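# Four arms build a three-block leaning arch

## Task

Make an arch out of the three blocks. Arm feet on the tabletop in the scene frame (metres, heading in degrees counter-clockwise from +x): arm1 at x=+0.65 y=+0.00 z=+0.72 heading +180; arm2 at x=+0.00 y=+0.65 z=+0.72 heading -90; arm3 at x=-0.65 y=+0.00 z=+0.72 heading +0; arm4 at x=+0.00 y=-0.65 z=+0.72 heading +90. The two identical blocks are the legs: each stands upright on one of its ends, resting flat on the table, and the two tilt toward one another. The third block, the keystone, sits centred between them on their slanted upper faces, touching both with no gap. All three blocks lie along one line. Any number of arms may help. The arch must hold up on its own, with no robot supporting it, and at the end every gripper must have released and pulled away.

## Robot and tools

Robots: four identical i2rt Big YAM arms named arm1, arm2, arm3 and arm4. Each has six revolute joints, a two-finger gripper and a wrist camera. With joints 1 and 6 at zero and the hand level and pointing ahead, the camera rides on top of the hand and looks toward the fingertips. The hand reaches about 1.0 m from the joint1 axis. The joints move at different speeds, so the hand can sweep a wide path between postures.

Frame: one shared scene frame with its origin on the floor and +z up. The table top is near z=0.72. The feet are at the positions given in the task, and each arm's joint1=0 points the arm along its foot's heading, toward the table centre. The hand point is midway between the fingertips. Its z axis runs along the fingers, and the fingers close along its y axis.

execute_actions(actions, cameras): actions is a list holding at most one action. An empty list changes nothing and just returns state and pictures. An action is an object keyed by arm name. Each arm takes a "joints" object of absolute targets (not offsets). Any subset of these keys may be given: joint1_rad (-2.879 to 2.879, rotates the arm about its foot, positive is counter-clockwise seen from above), joint2_rad (0 to 3.141, shoulder; 0 puts the upper arm roughly level and pointing back, larger values raise it and swing it forward), joint3_rad (0 to 3.019, elbow; 0 is fully folded, larger values open it), joint4_rad (-1.692 to 1.57, hand pitch, positive tips the fingers up), joint5_rad (-1.57 to 1.57, hand yaw, positive toward the arm's right), joint6_rad (-2.094 to 2.094, hand roll, positive is clockwise seen from behind the hand), all in radians, and gripper_m (0 to 0.093 metres, the fingertip gap). Finger force tops out near 50 to 62 N per pad. All motions in one action start together and may finish at different times. An action lasts at most 15 s. Joints or arms that are left out may keep pushing toward earlier targets. An unknown key or an out-of-range number rejects the whole call and nothing moves. cameras is a list chosen from arm1_cam_wrist, arm2_cam_wrist, arm3_cam_wrist, arm4_cam_wrist or "all"; omitted, null or ["all"] gives every camera, [] gives none. The "pictures" line lists the images in order.

Done tolerances: joint1 ±0.045, joint2 ±0.14, joint3 ±0.09, joint4 ±0.055, joint5 ±0.03, joint6 ±0.035, gripper ±0.003.

wait(seconds): 0 to 10 s with no new command, then the same state and images as an empty call. zoom_image(camera, region): a sharper crop of that camera's latest full image. region is [x0, y0, x1, y1] in pixels with the origin at the top left, no larger than 504 by 504. Images are 896x504. read_manual(section) only returns licence texts. finished_scene(scene): ends the current scene, given by its number (integer, 1 or 2), after the last command has been held. It cannot be undone, and it reports whether the goal was met. Only call it once the arch stands unaided and the arms have let go and pulled away.

Result lines: joint_positions gives the measured values. joint_status says how each commanded motion ended. off_target means the joint stopped short and may still be pushing. contact_stop or time_out means it now holds where it stopped. After time_out, a joint may keep a target within 0.375, 0.375, 0.113, 0.225, 0.075 and 0.3 rad (joints 1 to 6) of its position and keep pushing, and it may move on its own if the obstruction clears. Sending its reported position relieves this. "joint command not followed", usually with a cause line, means a self- or arm-to-arm collision check blocked that arm's joint targets. The gripper part still runs, and the blocked targets may be retried with later actions. on_its_own lists joints not commanded in this call; "held at" is a target, not a position. A stop reported in a result cancels later motion calls in the same reply. A very small change from the current position may not move a joint at all.

Cameras: calibration lines give K, distortion D and T_world_to_cam (scene frame to camera, metres) for each wrist camera. These carry small errors (about 0.5% focal length, 0.5 degrees and 2.5 mm of pose), and wrist poses also take on joint reading errors.

Cautions: the arms do not stop on contact and can push very hard. Two robots pressing hard together ends the run, and the collision check can react too late and ignores fingers, gripper housings and wrist cameras. Arms sharing the middle of the table need separate timing or paths. Never knock a block out of the work area, which ends the scene. Avoid drops, slips, slams and heavy shoving. Loose objects may occasionally get a brief push from outside. Holding loads heats motors: a MOTOR HOT line appears from 85 °C, and at 100 °C an OVER-TEMPERATURE FAULT drops that whole arm and its gripper until it cools (joint_status then shows limit_stop_at_motor_heat; resend the targets afterward). So don't hold heavy poses longer than needed. The simulation keeps running while you compose a reply, and the robots hold the last command during that time.

Each tool is called after "Emit:" as name(argument=value, ...), one argument or row to a line, values as JSON.

## Session

Emit:
execute_actions(
  actions=[],
)

Scene clock: 0.00 s.
arm1.joint_positions: joint1_rad=-0.410 joint2_rad=+0.500 joint3_rad=+1.361 joint4_rad=-1.419 joint5_rad=+0.162 joint6_rad=-0.615 gripper_m=+0.094
arm1.joint_status: not commanded
arm1.hand: x=+0.4954 y=+0.0944 z=+1.2896 quat_wxyz=(-0.300, +0.872, +0.052, -0.383) (m; scene frame)
arm2.joint_positions: joint1_rad=-0.197 joint2_rad=+0.400 joint3_rad=+1.516 joint4_rad=-1.467 joint5_rad=-0.180 joint6_rad=-0.673 gripper_m=+0.094
arm2.joint_status: not commanded
arm2.hand: x=+0.0077 y=+0.5517 z=+1.4221 quat_wxyz=(-0.264, -0.386, -0.722, +0.510) (m; scene frame)
arm3.joint_positions: joint1_rad=-0.231 joint2_rad=+0.499 joint3_rad=+1.569 joint4_rad=-1.536 joint5_rad=-0.231 joint6_rad=+0.167 gripper_m=+0.094
arm3.joint_status: not commanded
arm3.hand: x=-0.5248 y=+0.0006 z=+1.3463 quat_wxyz=(-0.523, -0.113, -0.840, -0.087) (m; scene frame)
arm4.joint_positions: joint1_rad=-0.161 joint2_rad=+0.238 joint3_rad=+1.496 joint4_rad=-1.496 joint5_rad=-0.166 joint6_rad=+0.736 gripper_m=+0.095
arm4.joint_status: not commanded
arm4.hand: x=-0.0254 y=-0.6135 z=+1.3988 quat_wxyz=(-0.250, +0.293, -0.733, -0.560) (m; scene frame)
pictures: arm1_cam_wrist, arm2_cam_wrist, arm3_cam_wrist, arm4_cam_wrist
Images, in order (width x height): arm1_cam_wrist 896x504, arm2_cam_wrist 896x504, arm3_cam_wrist 896x504, arm4_cam_wrist 896x504.

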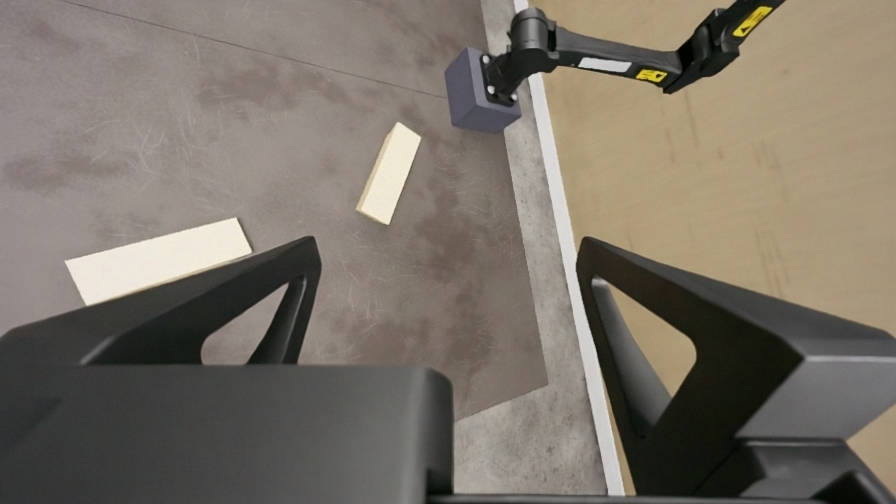

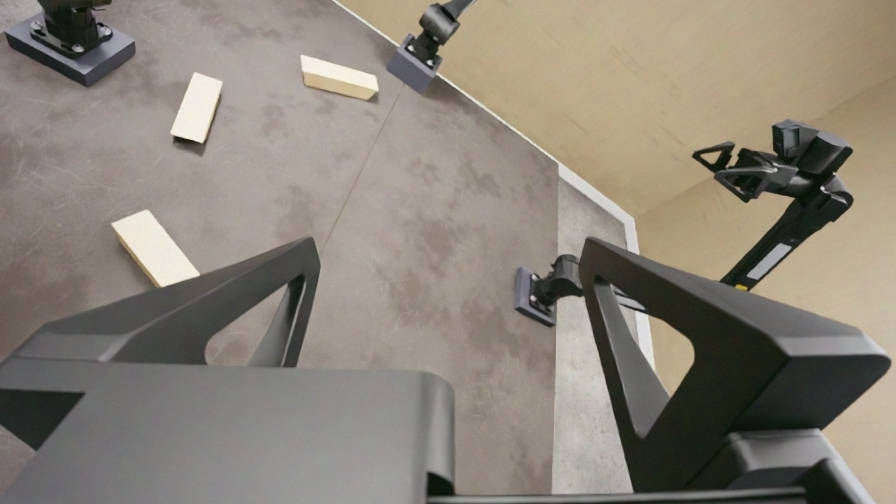

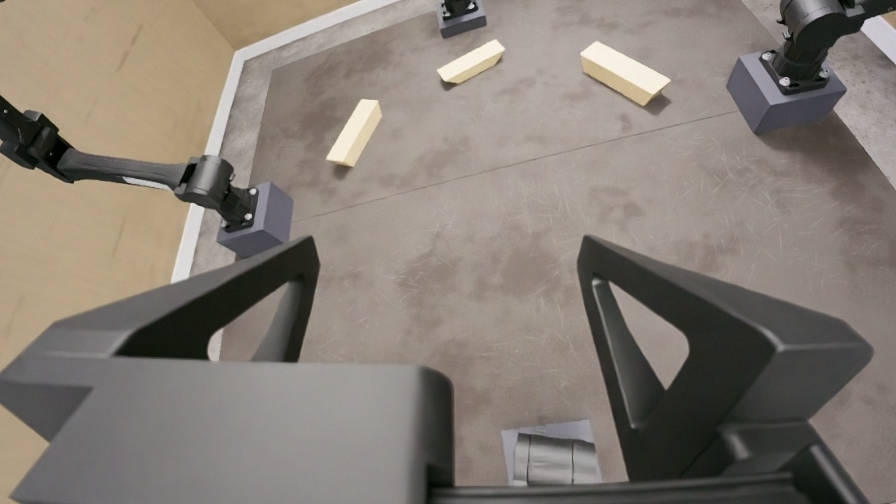

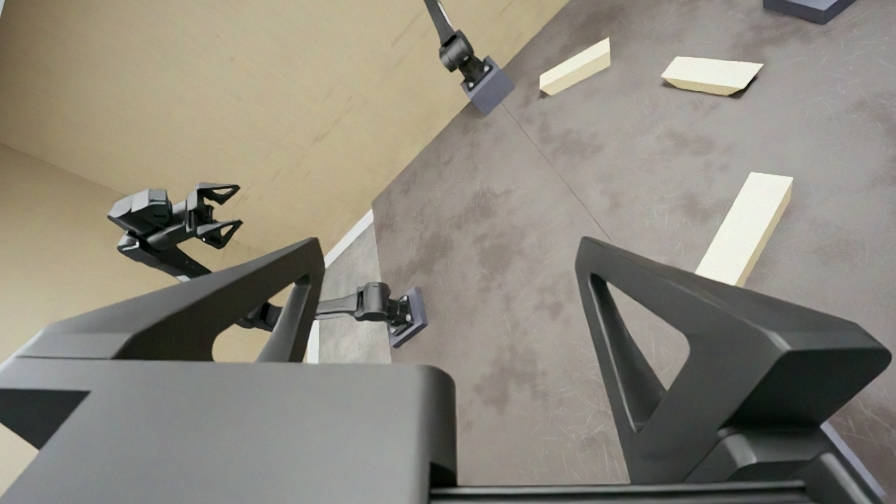

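Emit:
zoom_image(
  camera="arm3_cam_wrist",
  region=[300, 0, 720, 200],
)

Emit:
zoom_image(
  camera="arm2_cam_wrist",
  region=[0, 0, 420, 300],
)

Emit:
zoom_image(
  camera="arm1_cam_wrist",
  region=[40, 30, 540, 330],
)

Region (300, 0, 720, 200) of arm3_cam_wrist's 896x504 image, scaled by 1.200, with more detail than that image has; it fills the top 240 rows of this view, and the rest is white.

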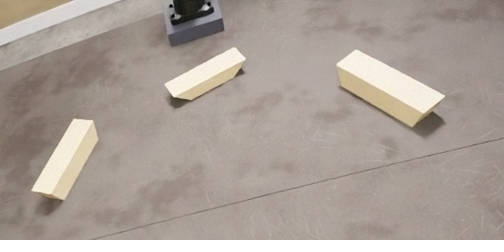

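Region (0, 0, 420, 300) of arm2_cam_wrist's 896x504 image, scaled by 1.200, with more detail than that image has; it fills the top 360 rows of this view, and the rest is white.

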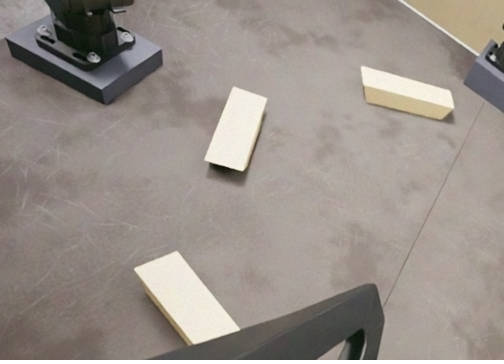

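Region (40, 30, 540, 330) of arm1_cam_wrist's 896x504 image, scaled by 1.008, with more detail than that image has; it fills the top 302 rows of this view, and the rest is white.

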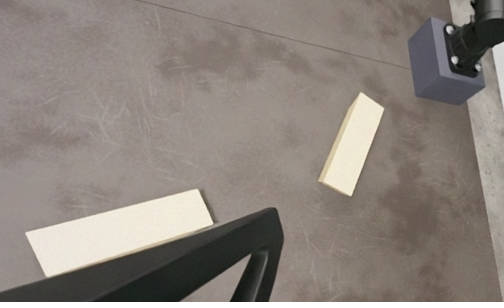

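Emit:
execute_actions(
  actions=[
    {"arm2":{"joints":{"joint1_rad":0.64,"joint2_rad":0.6,"joint3_rad":1.3,"joint4_rad":-1.65,"joint5_rad":0,"joint6_rad":0}},"arm4":{"joints":{"joint1_rad":-0.42,"joint2_rad":0.6,"joint3_rad":1.3,"joint4_rad":-1.65,"joint5_rad":0,"joint6_rad":0}},"arm1":{"joints":{"joint1_rad":0.05,"joint2_rad":0.4,"joint3_rad":1.1,"joint4_rad":-1.65,"joint5_rad":0,"joint6_rad":0}}},
  ],
  cameras=["arm1_cam_wrist","arm2_cam_wrist","arm4_cam_wrist"],
)

Scene clock: 10.43 s.
arm1.joint_positions: joint1_rad=+0.043 joint2_rad=+0.403 joint3_rad=+1.101 joint4_rad=-1.632 joint5_rad=+0.002 joint6_rad=-0.016 gripper_m=+0.094
arm1.joint_status: all done
arm1.hand: x=+0.5097 y=-0.0069 z=+1.1460 quat_wxyz=(+0.001, +0.951, +0.028, -0.308) (m; scene frame)
arm2.joint_positions: joint1_rad=+0.636 joint2_rad=+0.593 joint3_rad=+1.282 joint4_rad=-1.643 joint5_rad=-0.002 joint6_rad=-0.009 gripper_m=+0.094
arm2.joint_status: all done
arm2.hand: x=+0.1053 y=+0.5035 z=+1.2633 quat_wxyz=(-0.272, -0.430, -0.850, +0.137) (m; scene frame)
arm3.joint_positions: joint1_rad=-0.231 joint2_rad=+0.499 joint3_rad=+1.569 joint4_rad=-1.536 joint5_rad=-0.231 joint6_rad=+0.167 gripper_m=+0.094
arm3.joint_status: not commanded
arm3.hand: x=-0.5248 y=+0.0006 z=+1.3463 quat_wxyz=(-0.523, -0.113, -0.840, -0.087) (m; scene frame)
arm4.joint_positions: joint1_rad=-0.408 joint2_rad=+0.597 joint3_rad=+1.287 joint4_rad=-1.644 joint5_rad=-0.002 joint6_rad=+0.012 gripper_m=+0.095
arm4.joint_status: all done
arm4.hand: x=+0.0787 y=-0.4806 z=+1.2479 quat_wxyz=(-0.255, +0.501, -0.812, -0.156) (m; scene frame)
pictures: arm1_cam_wrist, arm2_cam_wrist, arm4_cam_wrist
camera_calibration (this result's frames):
arm1_cam_wrist: T_world_to_cam=[[-0.0529467, 0.998499, 0.0140075, 0.0198889], [0.998597, 0.0529499, 0.00014591, -0.504488], [-0.000596007, 0.0139956, -0.999902, 1.27011], [0, 0, 0, 1]] pos_world=[0.50559, -0.0109225, 1.26978]
arm2_cam_wrist: T_world_to_cam=[[-0.800277, -0.599628, -0.00145703, 0.39154], [-0.599495, 0.800043, 0.0231801, -0.367868], [-0.0127337, 0.019424, -0.99973, 1.37976], [0, 0, 0, 1]] pos_world=[0.110375, 0.502288, 1.38849]
arm4_cam_wrist: T_world_to_cam=[[0.895834, -0.444369, 0.00421822, -0.290475], [-0.444271, -0.895337, 0.0315341, -0.430709], [-0.0102361, -0.0301234, -0.999494, 1.36178], [0, 0, 0, 1]] pos_world=[0.0828046, -0.473686, 1.37589]
Images, in order (width x height): arm1_cam_wrist 896x504, arm2_cam_wrist 896x504, arm4_cam_wrist 896x504.

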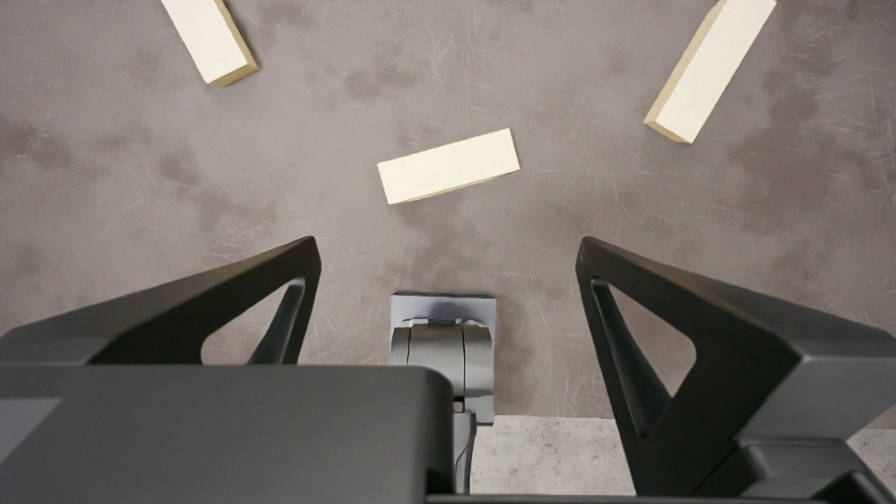

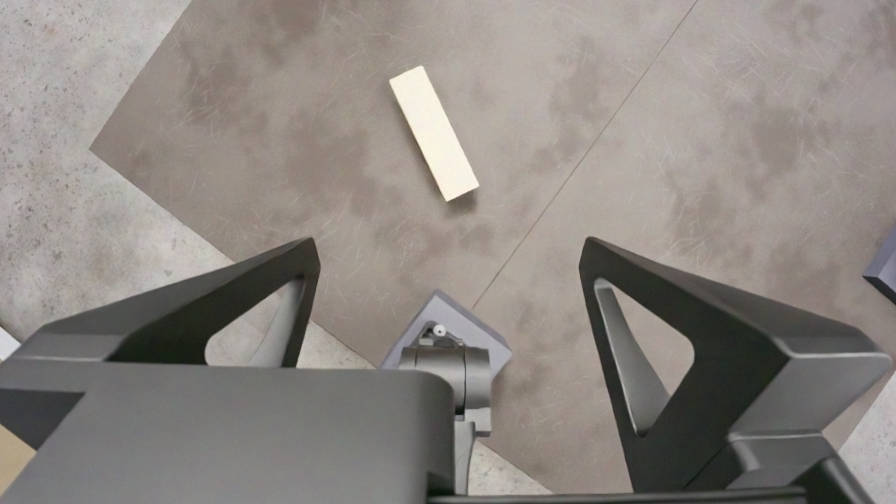

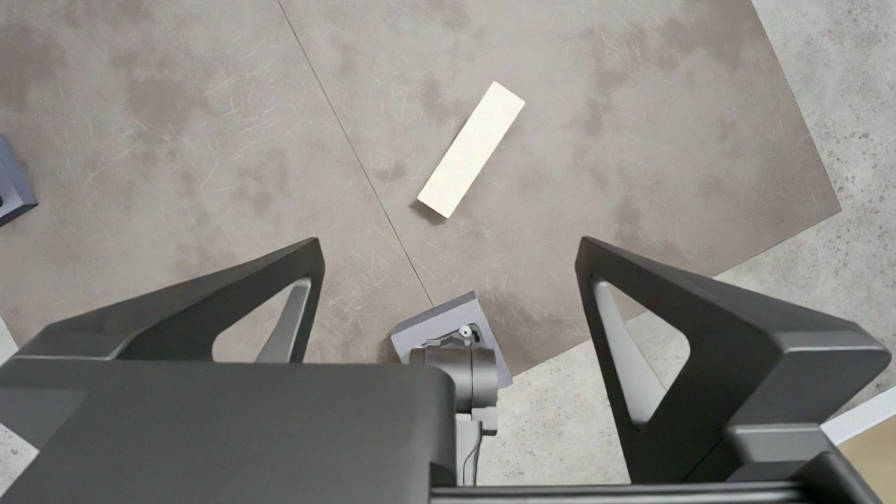

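Emit:
execute_actions(
  actions=[
    {"arm3":{"joints":{"joint1_rad":0,"joint2_rad":1.874,"joint3_rad":0.6,"joint4_rad":1.5,"joint5_rad":0,"joint6_rad":0}}},
  ],
  cameras=["arm3_cam_wrist"],
)

Emit:
zoom_image(
  camera="arm3_cam_wrist",
  region=[200, 60, 700, 260],
)

Scene clock: 15.30 s.
arm1.joint_positions: joint1_rad=+0.043 joint2_rad=+0.403 joint3_rad=+1.101 joint4_rad=-1.632 joint5_rad=+0.002 joint6_rad=-0.015 gripper_m=+0.094
arm1.joint_status: not commanded
arm1.hand: x=+0.5097 y=-0.0069 z=+1.1460 quat_wxyz=(+0.002, +0.951, +0.028, -0.308) (m; scene frame)
arm2.joint_positions: joint1_rad=+0.636 joint2_rad=+0.593 joint3_rad=+1.282 joint4_rad=-1.643 joint5_rad=-0.002 joint6_rad=-0.009 gripper_m=+0.094
arm2.joint_status: not commanded
arm2.hand: x=+0.1053 y=+0.5035 z=+1.2633 quat_wxyz=(-0.272, -0.430, -0.850, +0.137) (m; scene frame)
arm3.joint_positions: joint1_rad=+0.011 joint2_rad=+1.884 joint3_rad=+0.593 joint4_rad=+1.472 joint5_rad=+0.003 joint6_rad=-0.009 gripper_m=+0.094
arm3.joint_status: all done
arm3.hand: x=-0.1011 y=+0.0015 z=+0.8949 quat_wxyz=(-0.768, -0.002, -0.640, -0.004) (m; scene frame)
arm4.joint_positions: joint1_rad=-0.408 joint2_rad=+0.597 joint3_rad=+1.287 joint4_rad=-1.644 joint5_rad=-0.002 joint6_rad=+0.012 gripper_m=+0.095
arm4.joint_status: not commanded
arm4.hand: x=+0.0787 y=-0.4806 z=+1.2479 quat_wxyz=(-0.255, +0.502, -0.812, -0.156) (m; scene frame)
pictures: arm3_cam_wrist
camera_calibration (this result's frames):
arm3_cam_wrist: T_world_to_cam=[[0.00345807, -0.999993, -0.00149823, 0.00438306], [-0.437246, -0.000164608, -0.899342, 0.763284], [0.899335, 0.00376508, -0.437244, 0.609924], [0, 0, 0, 1]] pos_world=[-0.214798, 0.00221226, 0.953145]
Images, in order (width x height): arm3_cam_wrist 896x504.

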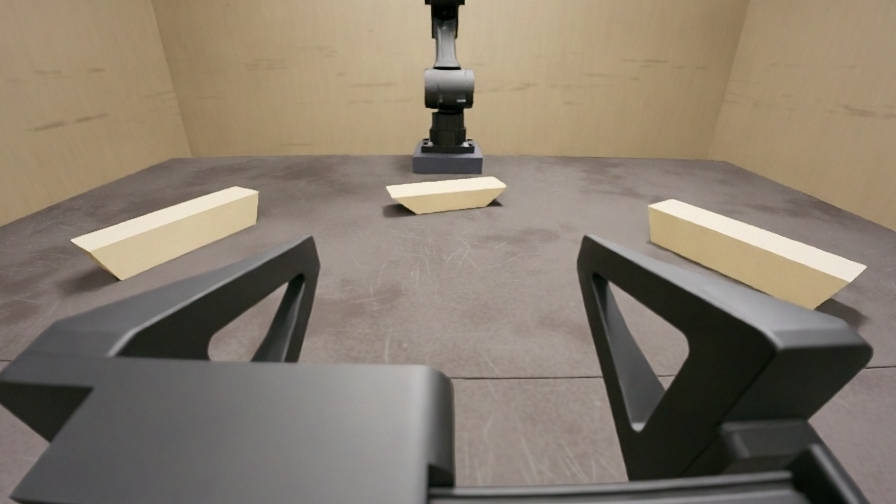

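Region (200, 60, 700, 260) of arm3_cam_wrist's 896x504 image, scaled by 1.008, with more detail than that image has; it fills the top 202 rows of this view, and the rest is white.

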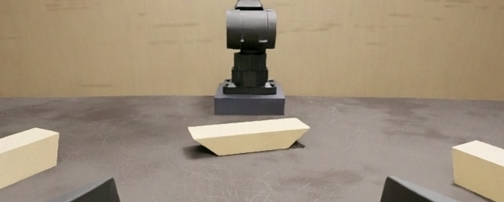

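Emit:
zoom_image(
  camera="arm3_cam_wrist",
  region=[50, 170, 300, 300],
)

Emit:
zoom_image(
  camera="arm3_cam_wrist",
  region=[360, 150, 540, 230],
)

Emit:
zoom_image(
  camera="arm3_cam_wrist",
  region=[630, 180, 890, 330],
)

Region (50, 170, 300, 300) of arm3_cam_wrist's 896x504 image, scaled by 2.016, with more detail than that image has; it fills the top 262 rows of this view, and the rest is white.

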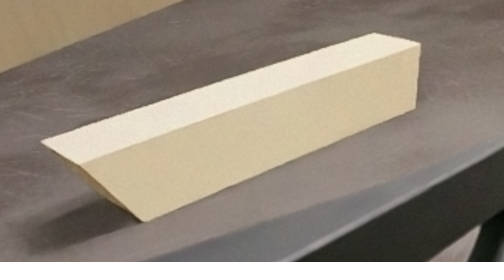

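Region (360, 150, 540, 230) of arm3_cam_wrist's 896x504 image, scaled by 2.800, with more detail than that image has.

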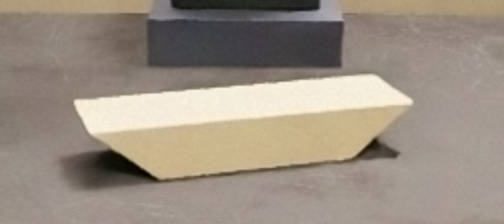

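Region (630, 180, 890, 330) of arm3_cam_wrist's 896x504 image, scaled by 1.938, with more detail than that image has; it fills the top 291 rows of this view, and the rest is white.

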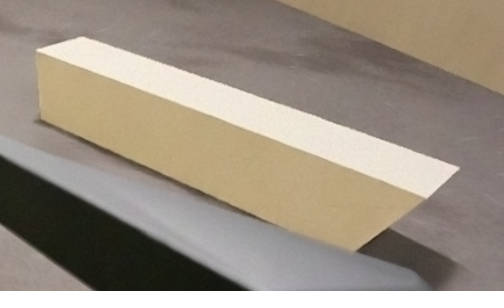

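Emit:
execute_actions(
  actions=[
    {"arm2":{"joints":{"joint1_rad":0.70,"joint2_rad":1.417,"joint3_rad":0.898,"joint4_rad":-1.052,"joint6_rad":-0.42}},"arm4":{"joints":{"joint1_rad":-0.535,"joint2_rad":1.336,"joint3_rad":0.866,"joint4_rad":-1.101,"joint6_rad":0.51}},"arm3":{"joints":{"joint2_rad":0.5,"joint3_rad":1.3,"joint4_rad":-1.4}}},
  ],
  cameras=["arm2_cam_wrist","arm4_cam_wrist"],
)

Scene clock: 24.80 s.
arm1.joint_positions: joint1_rad=+0.043 joint2_rad=+0.403 joint3_rad=+1.101 joint4_rad=-1.632 joint5_rad=+0.002 joint6_rad=-0.015 gripper_m=+0.094
arm1.joint_status: not commanded
arm1.hand: x=+0.5097 y=-0.0069 z=+1.1460 quat_wxyz=(+0.002, +0.951, +0.028, -0.308) (m; scene frame)
arm2.joint_positions: joint1_rad=+0.696 joint2_rad=+1.410 joint3_rad=+0.891 joint4_rad=-1.062 joint5_rad=-0.002 joint6_rad=-0.411 gripper_m=+0.094
arm2.joint_status: all done
arm2.hand: x=+0.2260 y=+0.3756 z=+0.9025 quat_wxyz=(+0.002, -0.234, -0.972, -0.005) (m; scene frame)
arm3.joint_positions: joint1_rad=+0.011 joint2_rad=+0.500 joint3_rad=+1.292 joint4_rad=-1.385 joint5_rad=+0.003 joint6_rad=-0.009 gripper_m=+0.094
arm3.joint_status: all done
arm3.hand: x=-0.4573 y=-0.0071 z=+1.2544 quat_wxyz=(-0.469, +0.003, -0.883, -0.006) (m; scene frame)
arm4.joint_positions: joint1_rad=-0.524 joint2_rad=+1.327 joint3_rad=+0.858 joint4_rad=-1.111 joint5_rad=-0.002 joint6_rad=+0.498 gripper_m=+0.095
arm4.joint_status: all done
arm4.hand: x=+0.1810 y=-0.3693 z=+0.9004 quat_wxyz=(+0.004, +0.247, -0.969, +0.011) (m; scene frame)
pictures: arm2_cam_wrist, arm4_cam_wrist
camera_calibration (this result's frames):
arm2_cam_wrist: T_world_to_cam=[[-0.450636, -0.89259, -0.0144865, 0.453654], [-0.716041, 0.351716, 0.602977, -0.513357], [-0.533116, 0.282096, -0.797627, 0.85964], [0, 0, 0, 1]] pos_world=[0.295136, 0.342982, 1.00179]
arm4_cam_wrist: T_world_to_cam=[[0.483378, -0.875239, 0.0173779, -0.427604], [-0.702176, -0.375791, 0.604757, -0.552233], [-0.522776, -0.304528, -0.796221, 0.827298], [0, 0, 0, 1]] pos_world=[0.251422, -0.329844, 1.00011]
Images, in order (width x height): arm2_cam_wrist 896x504, arm4_cam_wrist 896x504.

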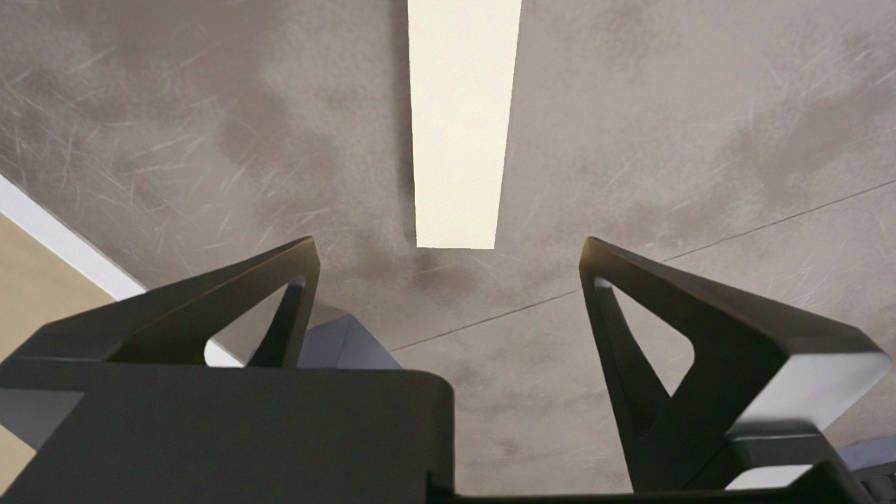

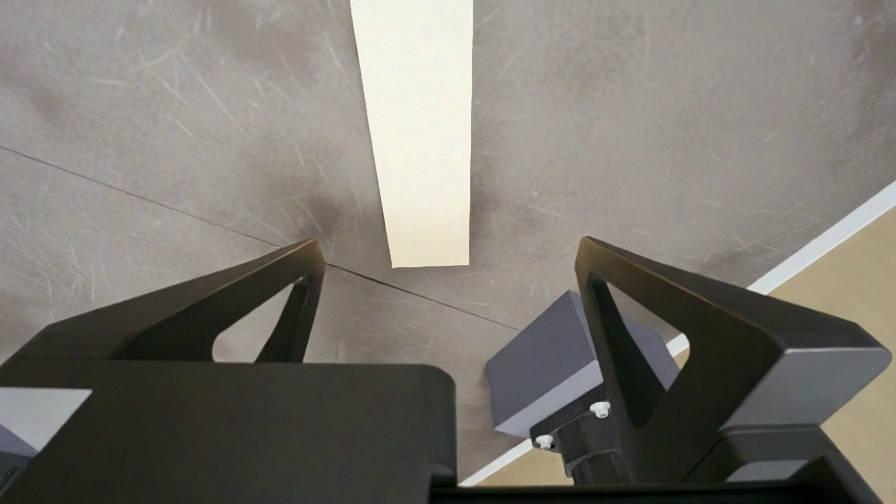

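Emit:
execute_actions(
  actions=[
    {"arm2":{"joints":{"joint2_rad":1.675,"joint3_rad":0.77,"joint4_rad":-0.66}},"arm4":{"joints":{"joint1_rad":-0.505,"joint2_rad":1.59,"joint3_rad":0.72,"joint4_rad":-0.695}}},
  ],
  cameras=["arm2_cam_wrist","arm4_cam_wrist"],
)

Scene clock: 27.30 s.
arm1.joint_positions: joint1_rad=+0.043 joint2_rad=+0.403 joint3_rad=+1.101 joint4_rad=-1.632 joint5_rad=+0.002 joint6_rad=-0.015 gripper_m=+0.094
arm1.joint_status: not commanded
arm1.hand: x=+0.5097 y=-0.0069 z=+1.1460 quat_wxyz=(+0.002, +0.951, +0.028, -0.308) (m; scene frame)
arm2.joint_positions: joint1_rad=+0.696 joint2_rad=+1.687 joint3_rad=+0.764 joint4_rad=-0.670 joint5_rad=-0.002 joint6_rad=-0.411 gripper_m=+0.094
arm2.joint_status: all done
arm2.hand: x=+0.2272 y=+0.3748 z=+0.7712 quat_wxyz=(+0.006, -0.234, -0.972, -0.009) (m; scene frame)
arm3.joint_positions: joint1_rad=+0.011 joint2_rad=+0.500 joint3_rad=+1.292 joint4_rad=-1.385 joint5_rad=+0.003 joint6_rad=-0.009 gripper_m=+0.094
arm3.joint_status: not commanded
arm3.hand: x=-0.4573 y=-0.0071 z=+1.2544 quat_wxyz=(-0.469, +0.003, -0.883, -0.006) (m; scene frame)
arm4.joint_positions: joint1_rad=-0.518 joint2_rad=+1.578 joint3_rad=+0.725 joint4_rad=-0.705 joint5_rad=-0.003 joint6_rad=+0.498 gripper_m=+0.095
arm4.joint_status: all done
arm4.hand: x=+0.1863 y=-0.3601 z=+0.7793 quat_wxyz=(-0.004, +0.250, -0.968, +0.003) (m; scene frame)
pictures: arm2_cam_wrist, arm4_cam_wrist
camera_calibration (this result's frames):
arm2_cam_wrist: T_world_to_cam=[[-0.45072, -0.892461, -0.019119, 0.455197], [-0.711652, 0.346312, 0.611244, -0.438396], [-0.53889, 0.289106, -0.791211, 0.749507], [0, 0, 0, 1]] pos_world=[0.297083, 0.34138, 0.869688]
arm4_cam_wrist: T_world_to_cam=[[0.488813, -0.872365, 0.00639425, -0.411361], [-0.706301, -0.391439, 0.589843, -0.465088], [-0.512056, -0.292839, -0.807492, 0.747474], [0, 0, 0, 1]] pos_world=[0.255335, -0.32202, 0.880539]
Images, in order (width x height): arm2_cam_wrist 896x504, arm4_cam_wrist 896x504.

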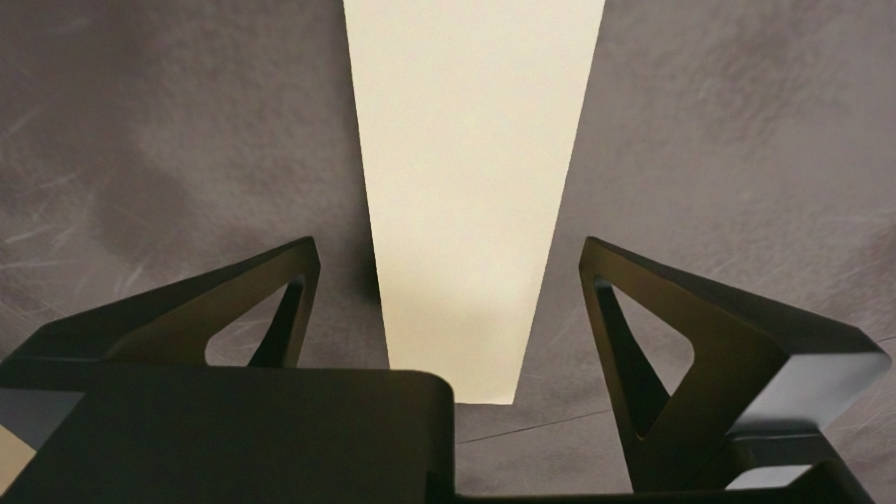

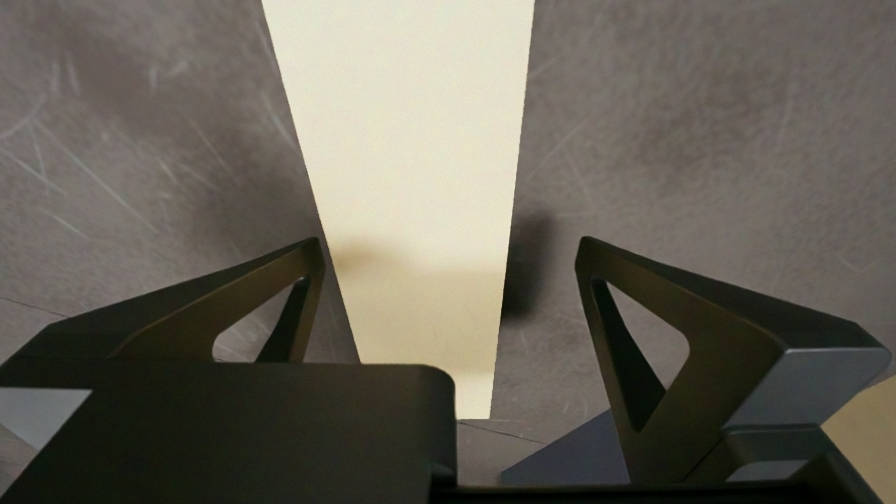

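Emit:
execute_actions(
  actions=[
    {"arm2":{"joints":{"gripper_m":0.03}},"arm4":{"joints":{"gripper_m":0.03}},"arm1":{"joints":{"joint1_rad":0.04,"joint2_rad":1.055,"joint3_rad":0.781,"joint4_rad":-1.297,"joint6_rad":1.30}}},
  ],
  cameras=["arm1_cam_wrist","arm4_cam_wrist"],
)

Scene clock: 30.10 s.
arm1.joint_positions: joint1_rad=+0.043 joint2_rad=+1.050 joint3_rad=+0.780 joint4_rad=-1.313 joint5_rad=+0.002 joint6_rad=+1.284 gripper_m=+0.094
arm1.joint_status: all done
arm1.hand: x=+0.3936 y=-0.0110 z=+0.9009 quat_wxyz=(-0.009, +0.814, -0.581, +0.007) (m; scene frame)
arm2.joint_positions: joint1_rad=+0.696 joint2_rad=+1.687 joint3_rad=+0.764 joint4_rad=-0.668 joint5_rad=+0.001 joint6_rad=-0.412 gripper_m=+0.057
arm2.joint_status: gripper_m off_target (ended at +0.057, target +0.030)
arm2.hand: x=+0.2272 y=+0.3741 z=+0.7712 quat_wxyz=(+0.006, -0.234, -0.972, -0.007) (m; scene frame)
arm3.joint_positions: joint1_rad=+0.011 joint2_rad=+0.500 joint3_rad=+1.292 joint4_rad=-1.385 joint5_rad=+0.003 joint6_rad=-0.009 gripper_m=+0.094
arm3.joint_status: not commanded
arm3.hand: x=-0.4573 y=-0.0071 z=+1.2544 quat_wxyz=(-0.469, +0.003, -0.883, -0.006) (m; scene frame)
arm4.joint_positions: joint1_rad=-0.516 joint2_rad=+1.578 joint3_rad=+0.725 joint4_rad=-0.700 joint5_rad=-0.003 joint6_rad=+0.501 gripper_m=+0.059
arm4.joint_status: gripper_m off_target (ended at +0.059, target +0.030)
arm4.hand: x=+0.1861 y=-0.3586 z=+0.7793 quat_wxyz=(-0.006, +0.250, -0.968, +0.001) (m; scene frame)
pictures: arm1_cam_wrist, arm4_cam_wrist
camera_calibration (this result's frames):
arm1_cam_wrist: T_world_to_cam=[[0.946396, 0.322163, 0.0233376, -0.387929], [0.247889, -0.770727, 0.586968, -0.630516], [0.207086, -0.549719, -0.809274, 0.765405], [0, 0, 0, 1]] pos_world=[0.364928, 0.0597782, 0.998568]
arm4_cam_wrist: T_world_to_cam=[[0.48885, -0.872358, 0.00419198, -0.408299], [-0.7077, -0.393761, 0.586612, -0.462697], [-0.510085, -0.289732, -0.809858, 0.750391], [0, 0, 0, 1]] pos_world=[0.254909, -0.320963, 0.880845]
Images, in order (width x height): arm1_cam_wrist 896x504, arm4_cam_wrist 896x504.

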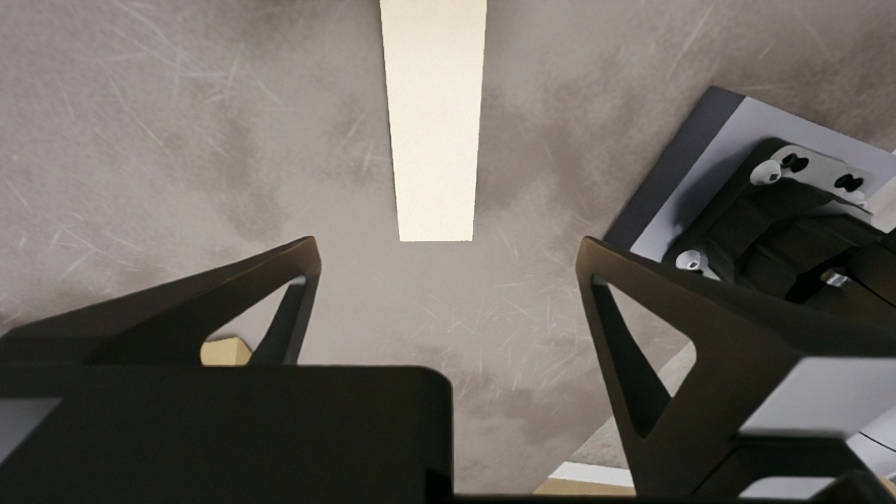

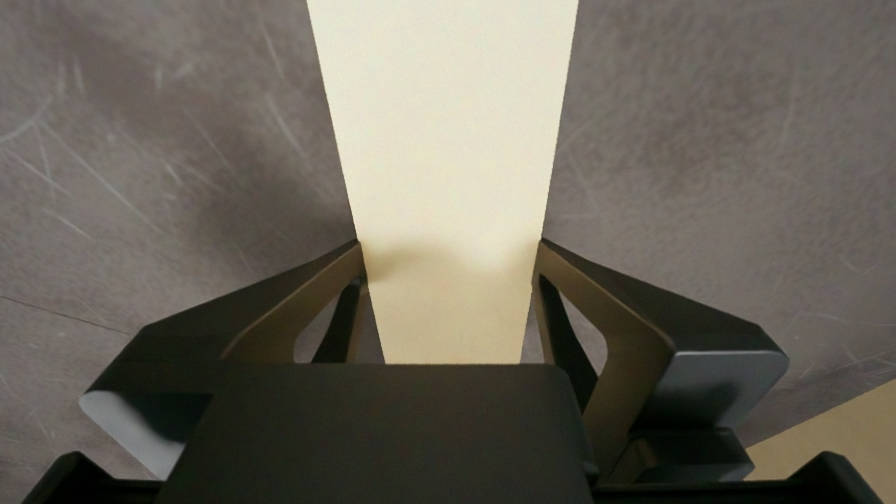

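Emit:
execute_actions(
  actions=[
    {"arm1":{"joints":{"joint1_rad":-0.05,"joint2_rad":1.293,"joint3_rad":0.566,"joint4_rad":-0.835,"joint6_rad":1.22}},"arm2":{"joints":{"joint2_rad":1.38,"joint3_rad":0.92,"joint4_rad":-1.11}},"arm4":{"joints":{"joint2_rad":1.30,"joint3_rad":0.89,"joint4_rad":-1.16}}},
  ],
  cameras=["arm1_cam_wrist"],
)

Emit:
execute_actions(
  actions=[
    {"arm1":{"joints":{"gripper_m":0.03}},"arm2":{"joints":{"joint6_rad":0}},"arm4":{"joints":{"joint6_rad":0}}},
  ],
)

Scene clock: 32.67 s.
arm1.joint_positions: joint1_rad=-0.048 joint2_rad=+1.297 joint3_rad=+0.560 joint4_rad=-0.853 joint5_rad=+0.001 joint6_rad=+1.236 gripper_m=+0.094
arm1.joint_status: all done
arm1.hand: x=+0.3891 y=+0.0132 z=+0.7669 quat_wxyz=(-0.010, +0.801, -0.599, +0.010) (m; scene frame)
arm2.joint_positions: joint1_rad=+0.696 joint2_rad=+1.390 joint3_rad=+0.882 joint4_rad=-1.105 joint5_rad=+0.001 joint6_rad=-0.412 gripper_m=+0.057
arm2.joint_status: all done
arm2.hand: x=+0.2173 y=+0.3854 z=+0.9068 quat_wxyz=(+0.015, -0.234, -0.972, -0.013) (m; scene frame)
arm3.joint_positions: joint1_rad=+0.011 joint2_rad=+0.500 joint3_rad=+1.292 joint4_rad=-1.385 joint5_rad=+0.003 joint6_rad=-0.009 gripper_m=+0.094
arm3.joint_status: not commanded
arm3.hand: x=-0.4573 y=-0.0071 z=+1.2544 quat_wxyz=(-0.469, +0.003, -0.883, -0.006) (m; scene frame)
arm4.joint_positions: joint1_rad=-0.516 joint2_rad=+1.302 joint3_rad=+0.853 joint4_rad=-1.151 joint5_rad=-0.002 joint6_rad=+0.501 gripper_m=+0.059
arm4.joint_status: all done
arm4.hand: x=+0.1726 y=-0.3771 z=+0.9069 quat_wxyz=(+0.011, +0.250, -0.968, +0.017) (m; scene frame)
pictures: arm1_cam_wrist
camera_calibration (this result's frames):
arm1_cam_wrist: T_world_to_cam=[[0.959165, 0.281426, 0.0283288, -0.396591], [0.211422, -0.779878, 0.589145, -0.519472], [0.187894, -0.559097, -0.807531, 0.677461], [0, 0, 0, 1]] pos_world=[0.362933, 0.0852526, 0.86435]
Images, in order (width x height): arm1_cam_wrist 896x504.

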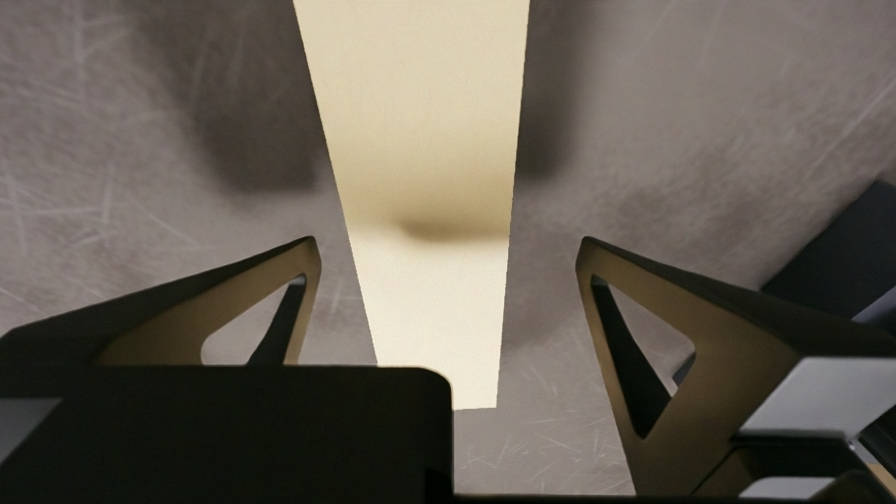

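Scene clock: 34.20 s.
arm1.joint_positions: joint1_rad=-0.048 joint2_rad=+1.297 joint3_rad=+0.560 joint4_rad=-0.853 joint5_rad=+0.001 joint6_rad=+1.235 gripper_m=+0.030
arm1.joint_status: all done
arm1.hand: x=+0.3891 y=+0.0132 z=+0.7669 quat_wxyz=(-0.010, +0.801, -0.598, +0.010) (m; scene frame)
arm2.joint_positions: joint1_rad=+0.696 joint2_rad=+1.390 joint3_rad=+0.882 joint4_rad=-1.105 joint5_rad=+0.001 joint6_rad=-0.009 gripper_m=+0.057
arm2.joint_status: all done
arm2.hand: x=+0.2173 y=+0.3854 z=+0.9068 quat_wxyz=(+0.017, -0.424, -0.906, -0.010) (m; scene frame)
arm3.joint_positions: joint1_rad=+0.011 joint2_rad=+0.500 joint3_rad=+1.292 joint4_rad=-1.385 joint5_rad=+0.003 joint6_rad=-0.009 gripper_m=+0.094
arm3.joint_status: not commanded
arm3.hand: x=-0.4573 y=-0.0071 z=+1.2544 quat_wxyz=(-0.469, +0.003, -0.883, -0.006) (m; scene frame)
arm4.joint_positions: joint1_rad=-0.516 joint2_rad=+1.302 joint3_rad=+0.853 joint4_rad=-1.151 joint5_rad=-0.002 joint6_rad=+0.012 gripper_m=+0.059
arm4.joint_status: all done
arm4.hand: x=+0.1726 y=-0.3771 z=+0.9069 quat_wxyz=(+0.015, +0.477, -0.879, +0.014) (m; scene frame)
pictures: arm1_cam_wrist, arm2_cam_wrist, arm3_cam_wrist, arm4_cam_wrist
camera_calibration (this result's frames):
arm1_cam_wrist: T_world_to_cam=[[0.959057, 0.281793, 0.0283275, -0.396553], [0.211718, -0.779791, 0.589153, -0.519595], [0.188108, -0.559034, -0.807525, 0.677372], [0, 0, 0, 1]] pos_world=[0.362905, 0.0852437, 0.864349]
arm2_cam_wrist: T_world_to_cam=[[-0.764382, -0.644702, -0.00888485, 0.426095], [-0.505202, 0.59031, 0.629527, -0.6875], [-0.400613, 0.485688, -0.776927, 0.729606], [0, 0, 0, 1]] pos_world=[0.270663, 0.326181, 1.00344]
arm3_cam_wrist: T_world_to_cam=[[0.0146883, -0.99989, -0.00197809, 0.0032906], [-0.941204, -0.0131584, -0.337582, -0.00436832], [0.337519, 0.00682029, -0.941294, 1.46285], [0, 0, 0, 1]] pos_world=[-0.4979, -0.00674433, 1.37551]
arm4_cam_wrist: T_world_to_cam=[[0.841045, -0.540886, 0.00925682, -0.358734], [-0.426684, -0.652754, 0.625981, -0.736173], [-0.332542, -0.530428, -0.779783, 0.692768], [0, 0, 0, 1]] pos_world=[0.217972, -0.307111, 1.00436]
Images, in order (width x height): arm1_cam_wrist 896x504, arm2_cam_wrist 896x504, arm3_cam_wrist 896x504, arm4_cam_wrist 896x504.

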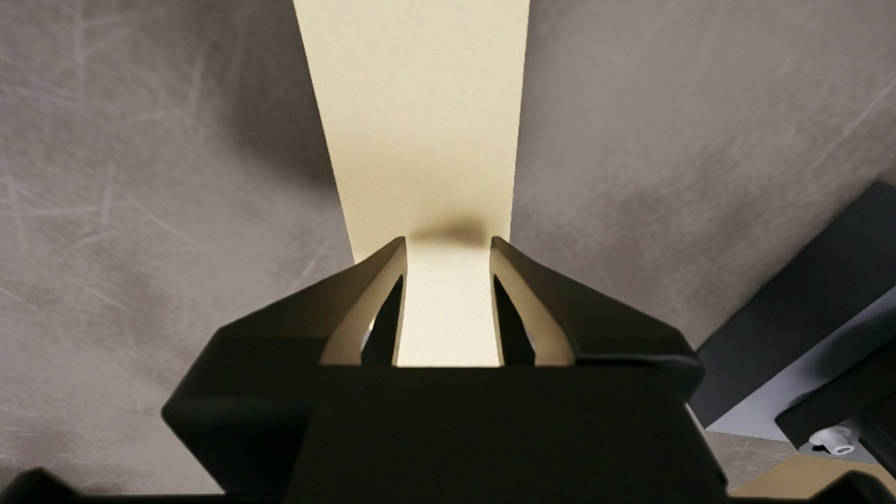

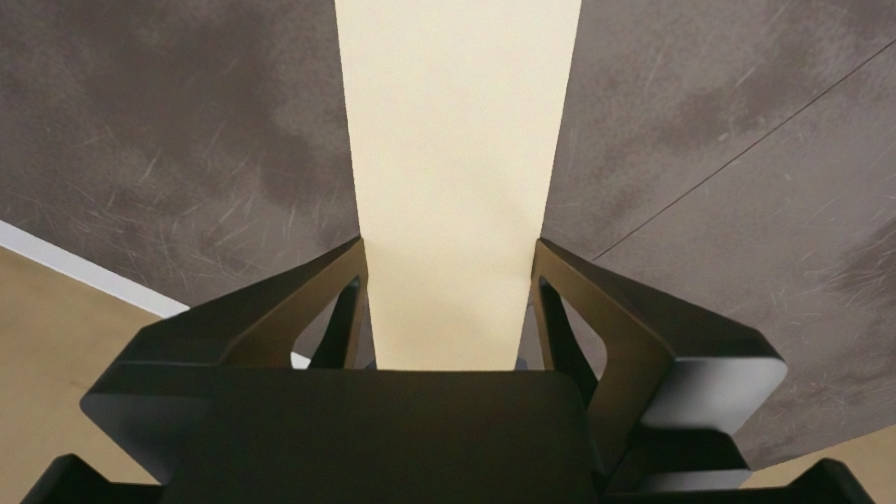

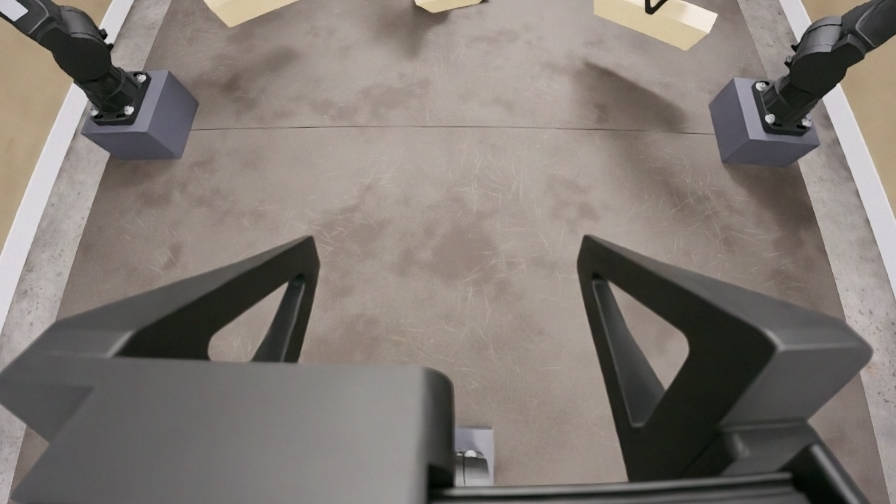

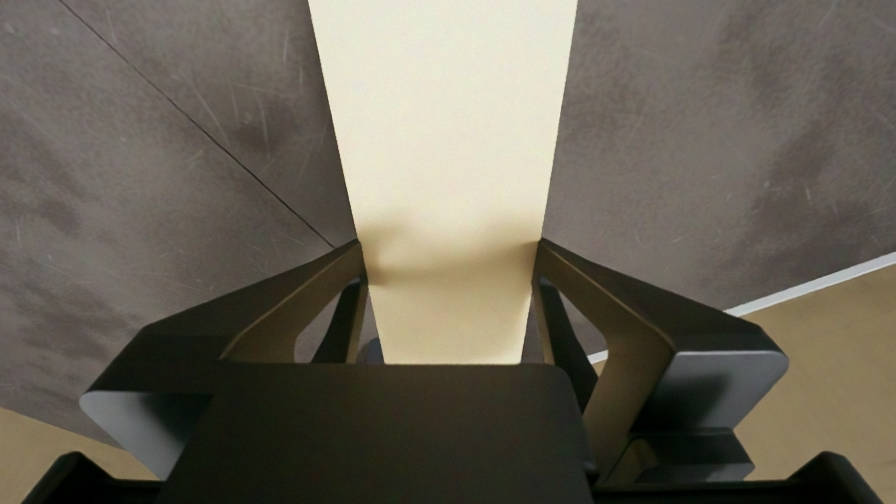

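Emit:
execute_actions(
  actions=[
    {"arm1":{"joints":{"gripper_m":0.093}},"arm2":{"joints":{"joint2_rad":1.675,"joint3_rad":0.77,"joint4_rad":-0.66}},"arm4":{"joints":{"joint2_rad":1.59,"joint3_rad":0.72,"joint4_rad":-0.695}}},
  ],
  cameras=[],
)

Emit:
execute_actions(
  actions=[
    {"arm1":{"joints":{"joint2_rad":1.36,"joint3_rad":0.555,"joint4_rad":-0.77}},"arm2":{"joints":{"gripper_m":0.085}},"arm4":{"joints":{"gripper_m":0.085}}},
  ],
  cameras=["arm1_cam_wrist","arm2_cam_wrist","arm4_cam_wrist"],
)

Scene clock: 38.60 s.
arm1.joint_positions: joint1_rad=-0.048 joint2_rad=+1.297 joint3_rad=+0.560 joint4_rad=-0.853 joint5_rad=+0.001 joint6_rad=+1.235 gripper_m=+0.093
arm1.joint_status: all done
arm1.hand: x=+0.3891 y=+0.0132 z=+0.7669 quat_wxyz=(-0.010, +0.801, -0.598, +0.010) (m; scene frame)
arm2.joint_positions: joint1_rad=+0.696 joint2_rad=+1.679 joint3_rad=+0.748 joint4_rad=-0.690 joint5_rad=+0.000 joint6_rad=-0.007 gripper_m=+0.057
arm2.joint_status: all done
arm2.hand: x=+0.2192 y=+0.3842 z=+0.7705 quat_wxyz=(+0.021, -0.425, -0.905, -0.012) (m; scene frame)
arm3.joint_positions: joint1_rad=+0.011 joint2_rad=+0.500 joint3_rad=+1.292 joint4_rad=-1.385 joint5_rad=+0.003 joint6_rad=-0.009 gripper_m=+0.094
arm3.joint_status: not commanded
arm3.hand: x=-0.4573 y=-0.0071 z=+1.2544 quat_wxyz=(-0.469, +0.003, -0.883, -0.006) (m; scene frame)
arm4.joint_positions: joint1_rad=-0.516 joint2_rad=+1.570 joint3_rad=+0.703 joint4_rad=-0.771 joint5_rad=-0.001 joint6_rad=+0.011 gripper_m=+0.059
arm4.joint_status: joint4_rad time_out (moved +0.380 of +0.456); the others done
arm4.on_its_own: joint4_rad reads -0.771 and still pushes toward -0.695 since a time_out
arm4.hand: x=+0.1716 y=-0.3821 z=+0.7774 quat_wxyz=(+0.031, +0.477, -0.878, +0.024) (m; scene frame)
pictures: none
No camera images: the call's "cameras" was empty. Leave "cameras" out to get every camera's image.

not run: a stop came earlier in this reply.


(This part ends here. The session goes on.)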